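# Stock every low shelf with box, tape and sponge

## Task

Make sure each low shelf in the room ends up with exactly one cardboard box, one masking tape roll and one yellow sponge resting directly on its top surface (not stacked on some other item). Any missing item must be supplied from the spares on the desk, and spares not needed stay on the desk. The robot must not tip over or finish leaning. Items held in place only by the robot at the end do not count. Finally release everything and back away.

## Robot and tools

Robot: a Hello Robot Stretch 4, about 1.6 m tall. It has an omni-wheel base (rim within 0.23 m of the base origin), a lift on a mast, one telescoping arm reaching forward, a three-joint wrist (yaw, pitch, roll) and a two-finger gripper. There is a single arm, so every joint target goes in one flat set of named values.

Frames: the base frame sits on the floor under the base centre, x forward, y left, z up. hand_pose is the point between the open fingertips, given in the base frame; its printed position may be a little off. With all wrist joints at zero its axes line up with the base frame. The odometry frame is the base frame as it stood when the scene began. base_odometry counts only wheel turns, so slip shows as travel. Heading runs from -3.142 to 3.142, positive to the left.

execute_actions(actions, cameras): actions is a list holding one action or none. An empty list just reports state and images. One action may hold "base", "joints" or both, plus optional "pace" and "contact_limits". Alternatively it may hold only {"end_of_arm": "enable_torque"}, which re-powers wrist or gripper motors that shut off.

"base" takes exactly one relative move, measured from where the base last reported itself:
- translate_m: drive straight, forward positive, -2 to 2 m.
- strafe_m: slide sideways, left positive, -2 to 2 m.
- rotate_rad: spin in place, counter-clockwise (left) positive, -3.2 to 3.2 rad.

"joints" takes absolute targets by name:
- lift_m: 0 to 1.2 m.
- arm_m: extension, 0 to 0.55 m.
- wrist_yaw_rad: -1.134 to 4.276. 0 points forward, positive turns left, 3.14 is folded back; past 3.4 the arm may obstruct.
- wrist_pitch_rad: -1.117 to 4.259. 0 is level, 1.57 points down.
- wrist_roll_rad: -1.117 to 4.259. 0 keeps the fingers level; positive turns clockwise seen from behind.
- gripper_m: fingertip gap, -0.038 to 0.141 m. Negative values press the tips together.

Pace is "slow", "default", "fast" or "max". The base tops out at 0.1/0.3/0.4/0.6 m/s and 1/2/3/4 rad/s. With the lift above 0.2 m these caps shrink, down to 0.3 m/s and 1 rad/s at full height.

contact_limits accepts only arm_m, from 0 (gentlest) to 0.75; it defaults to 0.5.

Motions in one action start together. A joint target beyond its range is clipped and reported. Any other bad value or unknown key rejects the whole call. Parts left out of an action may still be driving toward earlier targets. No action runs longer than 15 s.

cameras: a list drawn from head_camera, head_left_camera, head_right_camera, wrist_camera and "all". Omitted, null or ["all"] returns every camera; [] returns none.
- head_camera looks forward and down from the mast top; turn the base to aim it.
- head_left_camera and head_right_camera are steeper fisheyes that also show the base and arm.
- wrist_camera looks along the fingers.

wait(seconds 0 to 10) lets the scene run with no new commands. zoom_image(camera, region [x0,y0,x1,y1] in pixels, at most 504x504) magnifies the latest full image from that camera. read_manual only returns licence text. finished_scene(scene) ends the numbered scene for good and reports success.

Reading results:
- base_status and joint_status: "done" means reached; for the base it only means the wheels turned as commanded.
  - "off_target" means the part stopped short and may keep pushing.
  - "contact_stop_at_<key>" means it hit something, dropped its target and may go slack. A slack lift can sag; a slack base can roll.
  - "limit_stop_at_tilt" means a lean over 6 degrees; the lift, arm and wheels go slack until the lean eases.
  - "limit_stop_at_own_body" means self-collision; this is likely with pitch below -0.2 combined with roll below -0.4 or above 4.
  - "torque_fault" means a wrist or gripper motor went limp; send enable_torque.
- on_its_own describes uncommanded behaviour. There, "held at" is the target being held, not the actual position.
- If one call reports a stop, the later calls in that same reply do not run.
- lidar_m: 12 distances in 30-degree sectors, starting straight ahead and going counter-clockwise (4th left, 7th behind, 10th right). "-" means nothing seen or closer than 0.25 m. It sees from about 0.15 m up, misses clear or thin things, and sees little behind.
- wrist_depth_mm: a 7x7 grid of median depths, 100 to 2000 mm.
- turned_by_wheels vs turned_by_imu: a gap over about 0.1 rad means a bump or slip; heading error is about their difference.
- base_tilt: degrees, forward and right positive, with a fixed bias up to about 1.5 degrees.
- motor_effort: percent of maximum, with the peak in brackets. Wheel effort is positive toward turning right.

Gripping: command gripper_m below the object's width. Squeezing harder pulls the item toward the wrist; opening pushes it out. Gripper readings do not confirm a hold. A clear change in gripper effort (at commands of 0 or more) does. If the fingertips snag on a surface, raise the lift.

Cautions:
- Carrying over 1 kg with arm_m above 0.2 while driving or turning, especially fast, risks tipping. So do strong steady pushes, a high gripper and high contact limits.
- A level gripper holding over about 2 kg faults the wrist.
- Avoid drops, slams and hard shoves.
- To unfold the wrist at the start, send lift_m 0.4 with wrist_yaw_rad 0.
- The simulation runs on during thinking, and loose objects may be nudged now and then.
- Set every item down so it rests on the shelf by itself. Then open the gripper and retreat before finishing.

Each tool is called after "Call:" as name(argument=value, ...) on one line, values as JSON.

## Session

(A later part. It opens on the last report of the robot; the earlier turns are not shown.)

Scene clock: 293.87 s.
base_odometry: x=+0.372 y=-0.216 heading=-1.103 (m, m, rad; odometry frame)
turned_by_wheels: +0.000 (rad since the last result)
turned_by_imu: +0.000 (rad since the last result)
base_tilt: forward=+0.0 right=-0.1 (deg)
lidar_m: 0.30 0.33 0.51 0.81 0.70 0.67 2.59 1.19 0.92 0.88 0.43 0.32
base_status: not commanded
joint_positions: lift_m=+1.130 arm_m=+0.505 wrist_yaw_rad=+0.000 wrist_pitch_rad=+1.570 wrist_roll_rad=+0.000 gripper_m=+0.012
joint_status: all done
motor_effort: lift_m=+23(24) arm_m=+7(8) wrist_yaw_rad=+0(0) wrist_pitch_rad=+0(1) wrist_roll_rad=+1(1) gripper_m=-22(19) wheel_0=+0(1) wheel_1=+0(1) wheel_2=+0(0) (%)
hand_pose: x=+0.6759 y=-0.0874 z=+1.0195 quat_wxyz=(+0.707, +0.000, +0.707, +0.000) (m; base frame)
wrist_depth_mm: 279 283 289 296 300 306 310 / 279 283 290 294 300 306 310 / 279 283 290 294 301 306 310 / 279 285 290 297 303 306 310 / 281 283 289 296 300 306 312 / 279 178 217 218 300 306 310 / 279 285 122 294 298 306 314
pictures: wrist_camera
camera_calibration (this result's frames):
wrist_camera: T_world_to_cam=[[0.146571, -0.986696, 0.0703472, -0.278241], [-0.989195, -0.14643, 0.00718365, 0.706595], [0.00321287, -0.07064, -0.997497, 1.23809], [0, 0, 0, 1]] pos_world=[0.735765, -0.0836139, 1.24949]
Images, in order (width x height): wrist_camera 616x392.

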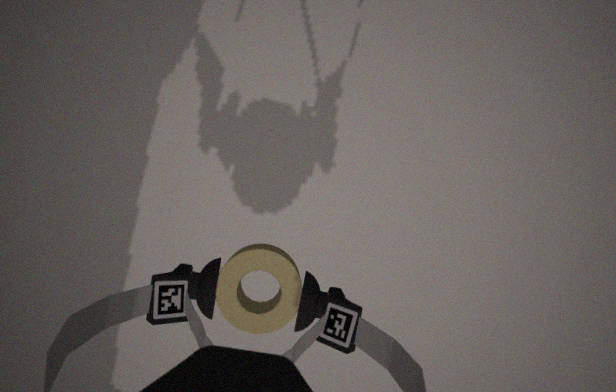

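Call:
execute_actions(actions=[{"base":{"translate_m":-0.2},"joints":{"arm_m":0},"pace":"fast"}], cameras=[])

Call:
execute_actions(actions=[{"base":{"translate_m":-0.3},"joints":{"lift_m":0.45},"pace":"max"}], cameras=[])

Call:
execute_actions(actions=[{"base":{"translate_m":-1.73},"pace":"max"}], cameras=[])

Call:
execute_actions(actions=[{"base":{"strafe_m":-2.0},"pace":"max"}], cameras=["head_camera","wrist_camera"])

Scene clock: 303.07 s.
base_odometry: x=+0.282 y=-0.037 heading=-1.104 (m, m, rad; odometry frame)
turned_by_wheels: +0.000 (rad since the last result)
turned_by_imu: +0.001 (rad since the last result)
base_tilt: forward=+0.0 right=-0.2 (deg)
lidar_m: 0.50 0.53 0.75 0.81 0.55 0.69 2.38 1.17 0.90 0.87 0.70 0.53
base_status: done
joint_positions: lift_m=+1.130 arm_m=+0.002 wrist_yaw_rad=+0.000 wrist_pitch_rad=+1.570 wrist_roll_rad=+0.000 gripper_m=+0.012
joint_status: all done
motor_effort: lift_m=+23(23) arm_m=-8(9) wrist_yaw_rad=+1(2) wrist_pitch_rad=-1(1) wrist_roll_rad=+0(0) gripper_m=-21(18) wheel_0=-1(7) wheel_1=-2(6) wheel_2=+0(12) (%)
hand_pose: x=+0.1728 y=-0.0874 z=+1.0195 quat_wxyz=(+0.707, +0.000, +0.707, +0.000) (m; base frame)
wrist_depth_mm: 1160 1182 1229 1229 1255 1281 1229 / 1182 1182 1229 1255 1255 1308 1229 / 1182 1205 1229 1229 1281 1308 1182 / 1182 1205 1205 1229 1281 1308 1118 / 1182 1205 1008 1255 1255 1308 1060 / 1160 178 217 218 1281 1281 1008 / 960 1205 122 1229 1255 1255 946
pictures: none
No camera images: the call's "cameras" was empty. Leave "cameras" out to get every camera's image.

Scene clock: 305.47 s.
base_odometry: x=+0.147 y=+0.231 heading=-1.104 (m, m, rad; odometry frame)
turned_by_wheels: +0.000 (rad since the last result)
turned_by_imu: +0.001 (rad since the last result)
base_tilt: forward=-0.1 right=-0.4 (deg)
lidar_m: 0.78 0.87 0.86 0.44 0.47 0.72 2.09 1.12 0.86 0.82 0.91 0.84
base_status: done
joint_positions: lift_m=+0.450 arm_m=+0.002 wrist_yaw_rad=+0.000 wrist_pitch_rad=+1.570 wrist_roll_rad=+0.000 gripper_m=+0.012
joint_status: all done
motor_effort: lift_m=+18(21) arm_m=-7(8) wrist_yaw_rad=+0(1) wrist_pitch_rad=+0(0) wrist_roll_rad=+0(0) gripper_m=-19(19) wheel_0=-2(5) wheel_1=-1(6) wheel_2=+1(9) (%)
hand_pose: x=+0.1729 y=-0.0874 z=+0.3399 quat_wxyz=(+0.707, +0.000, +0.707, +0.000) (m; base frame)
wrist_depth_mm: 535 544 554 564 574 597 603 / 539 549 554 564 574 591 597 / 544 549 554 564 574 591 597 / 539 544 559 569 574 591 603 / 340 343 347 564 580 585 603 / 334 178 216 218 574 597 603 / 332 342 122 353 569 585 597
pictures: none
No camera images: the call's "cameras" was empty. Leave "cameras" out to get every camera's image.

Scene clock: 310.23 s.
base_odometry: x=-0.632 y=+1.776 heading=-1.104 (m, m, rad; odometry frame)
turned_by_wheels: +0.000 (rad since the last result)
turned_by_imu: +0.005 (rad since the last result)
base_tilt: forward=-0.3 right=-0.2 (deg)
lidar_m: 1.78 0.81 0.74 0.97 0.49 0.36 0.33 0.38 0.61 2.15 0.90 1.11
base_status: done
joint_positions: lift_m=+0.450 arm_m=+0.002 wrist_yaw_rad=+0.000 wrist_pitch_rad=+1.570 wrist_roll_rad=+0.000 gripper_m=+0.012
joint_status: not commanded
motor_effort: lift_m=+19(19) arm_m=-7(7) wrist_yaw_rad=+1(0) wrist_pitch_rad=+0(0) wrist_roll_rad=+0(0) gripper_m=-23(19) wheel_0=+0(8) wheel_1=+0(6) wheel_2=-2(17) (%)
hand_pose: x=+0.1728 y=-0.0874 z=+0.3398 quat_wxyz=(+0.707, +0.000, +0.707, +0.000) (m; base frame)
wrist_depth_mm: 539 549 554 564 580 597 597 / 544 549 559 564 580 585 597 / 539 544 559 569 574 591 603 / 535 544 559 569 574 585 597 / 340 342 345 569 580 585 597 / 334 178 216 219 580 591 597 / 332 342 122 351 574 591 597
pictures: none
No camera images: the call's "cameras" was empty. Leave "cameras" out to get every camera's image.

Scene clock: 315.43 s.
base_odometry: x=-2.418 y=+0.875 heading=-1.104 (m, m, rad; odometry frame)
turned_by_wheels: +0.000 (rad since the last result)
turned_by_imu: -0.004 (rad since the last result)
base_tilt: forward=-0.1 right=-0.1 (deg)
lidar_m: 2.45 1.08 0.90 1.69 0.74 0.53 0.52 0.55 0.83 1.38 1.40 2.10
base_status: done
joint_positions: lift_m=+0.450 arm_m=+0.002 wrist_yaw_rad=+0.000 wrist_pitch_rad=+1.570 wrist_roll_rad=+0.000 gripper_m=+0.012
joint_status: not commanded
motor_effort: lift_m=+20(20) arm_m=-7(7) wrist_yaw_rad=+1(1) wrist_pitch_rad=+0(1) wrist_roll_rad=+0(1) gripper_m=-19(21) wheel_0=-1(13) wheel_1=+2(12) wheel_2=+0(4) (%)
hand_pose: x=+0.1728 y=-0.0874 z=+0.3397 quat_wxyz=(+0.707, +0.000, +0.707, +0.000) (m; base frame)
wrist_depth_mm: 539 544 554 559 580 591 597 / 539 549 559 564 574 591 597 / 539 544 554 569 569 585 597 / 539 544 559 569 580 585 591 / 340 343 345 564 580 591 597 / 334 178 216 219 574 591 603 / 332 342 122 353 574 591 603
pictures: head_camera, wrist_camera
camera_calibration (this result's frames):
wrist_camera: T_world_to_cam=[[0.14632, -0.986735, 0.0703224, -0.156641], [-0.989233, -0.146166, 0.00735062, 0.213835], [0.00302565, -0.0706407, -0.997497, 0.561685], [0, 0, 0, 1]] pos_world=[0.232753, -0.0836299, 0.569723]
Images, in order (width x height): head_camera 420x560, wrist_camera 616x392.

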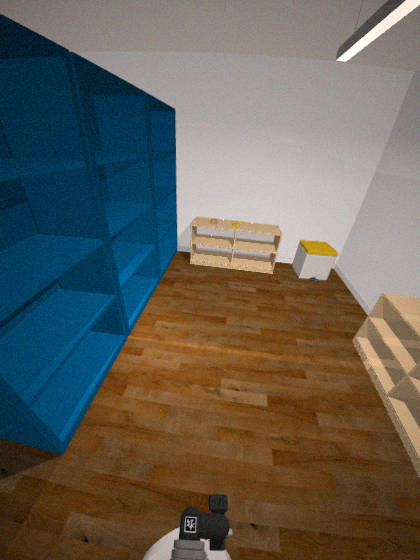

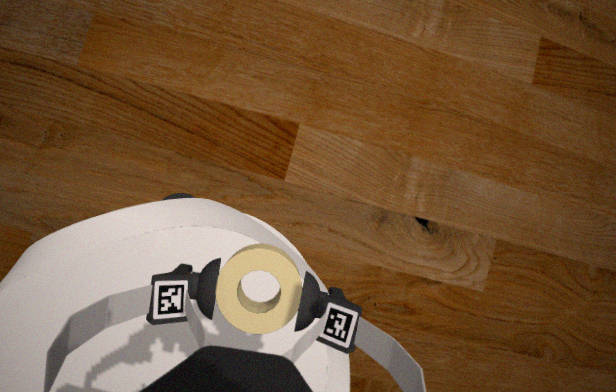

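Call:
execute_actions(actions=[{"base":{"rotate_rad":-0.2},"pace":"fast"}], cameras=[])

Call:
execute_actions(actions=[{"base":{"translate_m":2.0},"joints":{"lift_m":0.82,"arm_m":0.5},"pace":"max"}], cameras=["head_camera","wrist_camera"])

Scene clock: 320.57 s.
base_odometry: x=-2.418 y=+0.875 heading=-1.304 (m, m, rad; odometry frame)
turned_by_wheels: -0.200 (rad since the last result)
turned_by_imu: -0.199 (rad since the last result)
base_tilt: forward=+0.1 right=-0.2 (deg)
lidar_m: 2.76 1.31 0.91 1.05 0.93 0.60 0.52 0.52 0.65 1.53 1.37 1.72
base_status: done
joint_positions: lift_m=+0.450 arm_m=+0.002 wrist_yaw_rad=+0.000 wrist_pitch_rad=+1.570 wrist_roll_rad=+0.000 gripper_m=+0.012
joint_status: not commanded
motor_effort: lift_m=+20(21) arm_m=-7(7) wrist_yaw_rad=+0(1) wrist_pitch_rad=+0(0) wrist_roll_rad=+0(0) gripper_m=-20(20) wheel_0=+1(6) wheel_1=-1(7) wheel_2=+0(8) (%)
hand_pose: x=+0.1728 y=-0.0874 z=+0.3397 quat_wxyz=(+0.707, +0.000, +0.707, +0.000) (m; base frame)
wrist_depth_mm: 535 549 554 564 574 585 591 / 539 554 554 564 574 585 597 / 539 549 554 564 574 585 597 / 539 539 554 564 574 591 597 / 342 342 345 564 574 591 603 / 334 178 217 218 580 591 597 / 332 340 122 351 569 585 603
pictures: none
No camera images: the call's "cameras" was empty. Leave "cameras" out to get every camera's image.

Scene clock: 325.87 s.
base_odometry: x=-1.890 y=-1.054 heading=-1.304 (m, m, rad; odometry frame)
turned_by_wheels: +0.000 (rad since the last result)
turned_by_imu: -0.005 (rad since the last result)
base_tilt: forward=-0.2 right=-0.3 (deg)
lidar_m: 0.77 0.79 1.05 1.02 1.04 1.34 2.54 1.80 1.19 1.14 1.22 0.84
base_status: done
joint_positions: lift_m=+0.820 arm_m=+0.499 wrist_yaw_rad=+0.000 wrist_pitch_rad=+1.570 wrist_roll_rad=+0.000 gripper_m=+0.012
joint_status: all done
motor_effort: lift_m=+21(24) arm_m=+7(9) wrist_yaw_rad=+0(2) wrist_pitch_rad=+1(0) wrist_roll_rad=+1(0) gripper_m=-21(20) wheel_0=-1(7) wheel_1=+1(8) wheel_2=+2(14) (%)
hand_pose: x=+0.6699 y=-0.0874 z=+0.7096 quat_wxyz=(+0.707, +0.000, +0.707, +0.000) (m; base frame)
wrist_depth_mm: 307 312 319 325 332 338 343 / 322 317 322 325 330 336 342 / 809 820 842 591 597 585 820 / 878 904 917 931 946 976 946 / 891 891 917 917 960 960 976 / 878 178 216 219 960 976 991 / 878 891 122 931 946 976 991
pictures: head_camera, wrist_camera
camera_calibration (this result's frames):
wrist_camera: T_world_to_cam=[[0.146608, -0.986691, 0.0703393, -0.255592], [-0.98919, -0.146464, 0.00723719, 0.7029], [0.00316129, -0.0706399, -0.997497, 0.929061], [0, 0, 0, 1]] pos_world=[0.729836, -0.0836118, 0.939626]
Images, in order (width x height): head_camera 420x560, wrist_camera 616x392.

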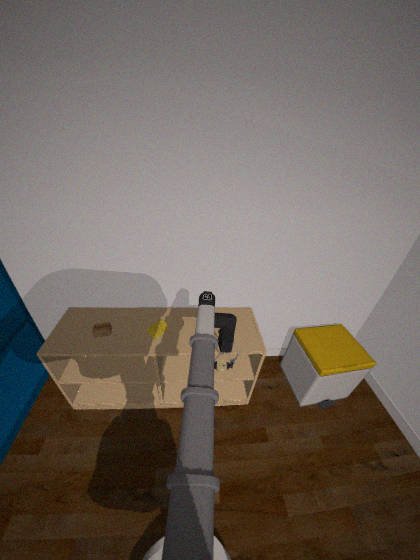

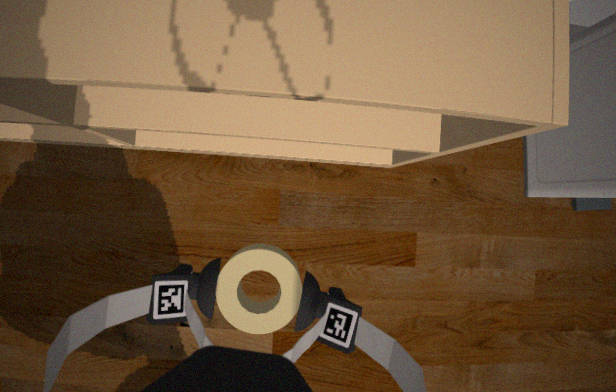

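Front edge at ~0.81; target ~0.97.

Call:
execute_actions(actions=[{"base":{"translate_m":0.25},"joints":{"lift_m":0.78,"arm_m":0.545},"pace":"fast"}], cameras=["wrist_camera"])

Call:
execute_actions(actions=[{"joints":{"lift_m":0.749}}], cameras=[])

Call:
execute_actions(actions=[{"joints":{"gripper_m":0.085}}], cameras=[])

Call:
execute_actions(actions=[{"joints":{"lift_m":0.82},"pace":"fast"}], cameras=["wrist_camera"])

Call:
execute_actions(actions=[{"base":{"translate_m":-0.2},"joints":{"arm_m":0},"pace":"fast"}])

Scene clock: 335.70 s.
base_odometry: x=-1.824 y=-1.295 heading=-1.303 (m, m, rad; odometry frame)
turned_by_wheels: +0.000 (rad since the last result)
turned_by_imu: +0.000 (rad since the last result)
base_tilt: forward=-0.2 right=-0.3 (deg)
lidar_m: 0.53 0.54 0.71 1.05 1.08 1.40 2.78 1.78 1.25 1.45 0.94 0.60
base_status: done
joint_positions: lift_m=+0.780 arm_m=+0.544 wrist_yaw_rad=+0.000 wrist_pitch_rad=+1.570 wrist_roll_rad=+0.000 gripper_m=+0.012
joint_status: all done
motor_effort: lift_m=+18(19) arm_m=+7(8) wrist_yaw_rad=+1(1) wrist_pitch_rad=+0(1) wrist_roll_rad=+1(1) gripper_m=-20(20) wheel_0=+1(6) wheel_1=+1(6) wheel_2=+1(13) (%)
hand_pose: x=+0.7149 y=-0.0874 z=+0.6699 quat_wxyz=(+0.707, +0.000, +0.707, +0.000) (m; base frame)
wrist_depth_mm: 270 276 279 285 290 297 301 / 271 274 281 285 290 296 301 / 270 276 281 285 290 296 301 / 271 276 281 285 290 296 303 / 271 274 278 285 291 296 301 / 270 178 216 219 291 297 512 / 268 276 122 285 289 297 301
pictures: wrist_camera
camera_calibration (this result's frames):
wrist_camera: T_world_to_cam=[[0.146555, -0.986699, 0.0703363, -0.259353], [-0.989198, -0.146409, 0.00725747, 0.747667], [0.00313692, -0.0706401, -0.997497, 0.889343], [0, 0, 0, 1]] pos_world=[0.77481, -0.0836151, 0.899932]
Images, in order (width x height): wrist_camera 616x392.

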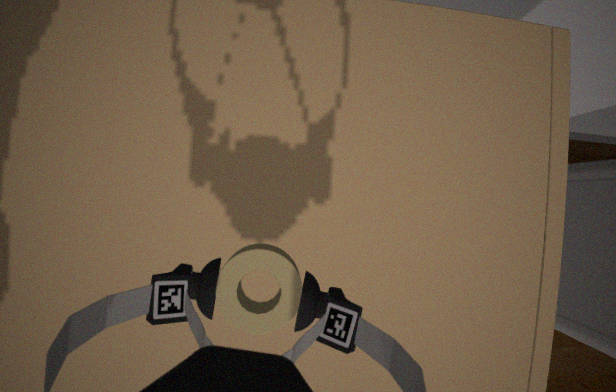

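Scene clock: 336.63 s.
base_odometry: x=-1.824 y=-1.295 heading=-1.303 (m, m, rad; odometry frame)
turned_by_wheels: +0.000 (rad since the last result)
turned_by_imu: +0.000 (rad since the last result)
base_tilt: forward=+0.0 right=-0.3 (deg)
lidar_m: 0.52 0.55 0.71 1.06 1.08 1.36 2.79 1.78 1.24 1.45 0.93 0.59
base_status: not commanded
joint_positions: lift_m=+0.749 arm_m=+0.544 wrist_yaw_rad=+0.000 wrist_pitch_rad=+1.570 wrist_roll_rad=+0.000 gripper_m=+0.012
joint_status: all done
motor_effort: lift_m=+17(18) arm_m=+7(7) wrist_yaw_rad=+0(0) wrist_pitch_rad=+0(0) wrist_roll_rad=+1(0) gripper_m=-20(21) wheel_0=+2(1) wheel_1=+1(1) wheel_2=+1(1) (%)
hand_pose: x=+0.7149 y=-0.0874 z=+0.6390 quat_wxyz=(+0.707, +0.000, +0.707, +0.000) (m; base frame)
wrist_depth_mm: 241 245 250 254 259 264 267 / 241 245 249 253 258 264 268 / 242 246 249 254 259 264 268 / 241 245 250 253 258 264 267 / 240 246 249 254 259 264 268 / 241 178 217 218 258 264 268 / 240 245 122 254 256 264 268
pictures: none
No camera images: the call's "cameras" was empty. Leave "cameras" out to get every camera's image.

Scene clock: 338.17 s.
base_odometry: x=-1.824 y=-1.295 heading=-1.303 (m, m, rad; odometry frame)
turned_by_wheels: +0.000 (rad since the last result)
turned_by_imu: +0.000 (rad since the last result)
base_tilt: forward=+0.1 right=-0.3 (deg)
lidar_m: 0.53 0.55 0.72 1.05 1.08 1.42 2.79 1.81 1.23 1.46 0.92 0.58
base_status: not commanded
joint_positions: lift_m=+0.749 arm_m=+0.544 wrist_yaw_rad=+0.000 wrist_pitch_rad=+1.570 wrist_roll_rad=+0.000 gripper_m=+0.085
joint_status: all done
motor_effort: lift_m=+17(17) arm_m=+7(7) wrist_yaw_rad=+0(0) wrist_pitch_rad=+1(0) wrist_roll_rad=+1(0) gripper_m=+1(21) wheel_0=+2(1) wheel_1=+1(1) wheel_2=+1(0) (%)
hand_pose: x=+0.7149 y=-0.0874 z=+0.6390 quat_wxyz=(+0.707, +0.000, +0.707, +0.000) (m; base frame)
wrist_depth_mm: 241 246 250 255 259 264 268 / 241 244 250 254 259 264 267 / 241 245 249 254 258 264 267 / 241 246 250 254 259 263 267 / 241 245 248 254 259 265 268 / 241 191 237 229 259 264 268 / 240 246 123 255 258 265 270
pictures: none
No camera images: the call's "cameras" was empty. Leave "cameras" out to get every camera's image.

Scene clock: 339.20 s.
base_odometry: x=-1.824 y=-1.295 heading=-1.303 (m, m, rad; odometry frame)
turned_by_wheels: +0.000 (rad since the last result)
turned_by_imu: +0.000 (rad since the last result)
base_tilt: forward=-0.1 right=-0.2 (deg)
lidar_m: 0.53 0.54 0.69 1.07 1.08 1.40 2.81 1.79 1.20 1.47 0.90 0.57
base_status: not commanded
joint_positions: lift_m=+0.820 arm_m=+0.544 wrist_yaw_rad=+0.000 wrist_pitch_rad=+1.570 wrist_roll_rad=+0.000 gripper_m=+0.085
joint_status: all done
motor_effort: lift_m=+22(25) arm_m=+7(7) wrist_yaw_rad=+0(0) wrist_pitch_rad=+0(0) wrist_roll_rad=+0(0) gripper_m=-2(2) wheel_0=+1(1) wheel_1=+1(1) wheel_2=+1(0) (%)
hand_pose: x=+0.7149 y=-0.0874 z=+0.7095 quat_wxyz=(+0.707, +0.000, +0.707, +0.000) (m; base frame)
wrist_depth_mm: 307 314 319 327 332 384 418 / 307 312 317 325 330 338 525 / 307 312 320 325 329 336 917 / 309 314 319 324 332 338 759 / 307 314 320 325 330 338 788 / 309 191 317 324 330 338 778 / 307 314 124 324 330 338 991
pictures: wrist_camera
camera_calibration (this result's frames):
wrist_camera: T_world_to_cam=[[0.146555, -0.986699, 0.0703363, -0.262139], [-0.989198, -0.146409, 0.00725736, 0.747384], [0.00313704, -0.0706401, -0.997497, 0.928845], [0, 0, 0, 1]] pos_world=[0.774814, -0.0836151, 0.939534]
Images, in order (width x height): wrist_camera 616x392.

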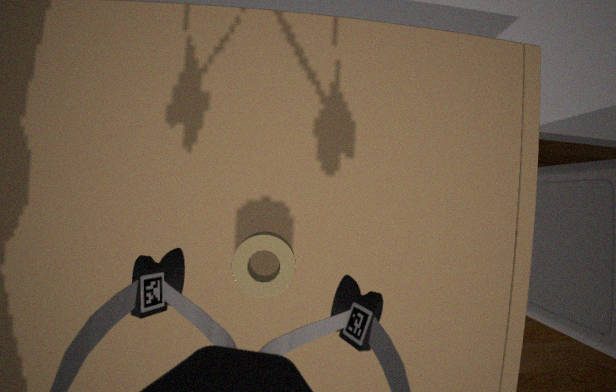

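Scene clock: 341.40 s.
base_odometry: x=-1.877 y=-1.102 heading=-1.304 (m, m, rad; odometry frame)
turned_by_wheels: +0.000 (rad since the last result)
turned_by_imu: +0.001 (rad since the last result)
base_tilt: forward=+0.0 right=-0.3 (deg)
lidar_m: 0.72 0.75 0.97 1.04 1.06 1.34 2.59 1.82 1.18 1.17 1.12 0.79
base_status: done
joint_positions: lift_m=+0.820 arm_m=+0.002 wrist_yaw_rad=+0.000 wrist_pitch_rad=+1.570 wrist_roll_rad=+0.000 gripper_m=+0.085
joint_status: all done
motor_effort: lift_m=+23(22) arm_m=-7(8) wrist_yaw_rad=+2(1) wrist_pitch_rad=-1(1) wrist_roll_rad=-1(0) gripper_m=-3(3) wheel_0=-1(7) wheel_1=+0(6) wheel_2=+0(12) (%)
hand_pose: x=+0.1728 y=-0.0874 z=+0.7095 quat_wxyz=(+0.707, +0.000, +0.707, +0.000) (m; base frame)
wrist_depth_mm: 878 904 917 946 946 960 976 / 878 904 904 946 960 976 976 / 891 891 904 946 946 976 976 / 891 904 904 931 960 976 991 / 891 707 707 946 946 976 976 / 878 191 715 715 946 976 976 / 891 904 123 931 946 976 991
pictures: head_camera, head_left_camera, head_right_camera, wrist_camera
camera_calibration (this result's frames):
wrist_camera: T_world_to_cam=[[0.146106, -0.986769, 0.0702827, -0.182584], [-0.989265, -0.145933, 0.00761878, 0.210949], [0.00273862, -0.0706414, -0.997498, 0.930617], [0, 0, 0, 1]] pos_world=[0.232813, -0.083644, 0.939514]
Images, in order (width x height): head_camera 420x560, head_left_camera 420x672, head_right_camera 420x672, wrist_camera 616x392.

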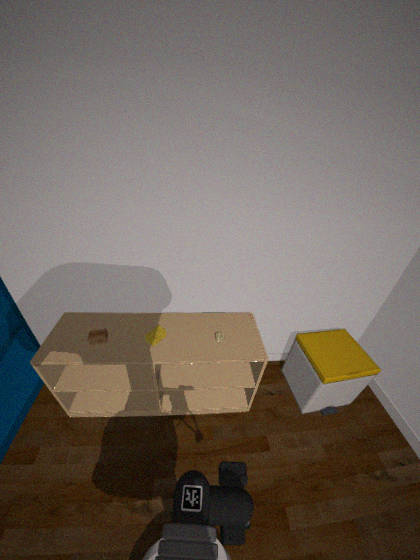

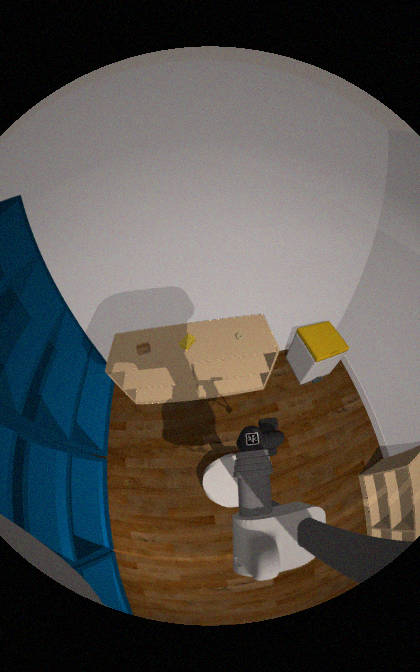

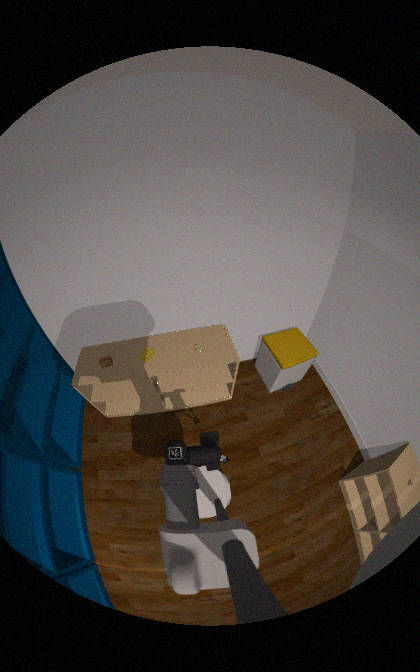

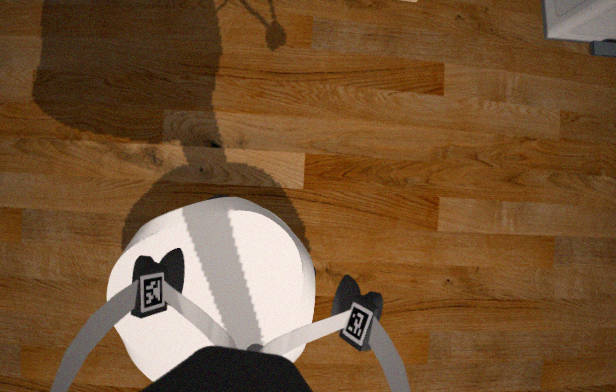

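Call:
finished_scene(scene=1)

The scene is finished: the task was done.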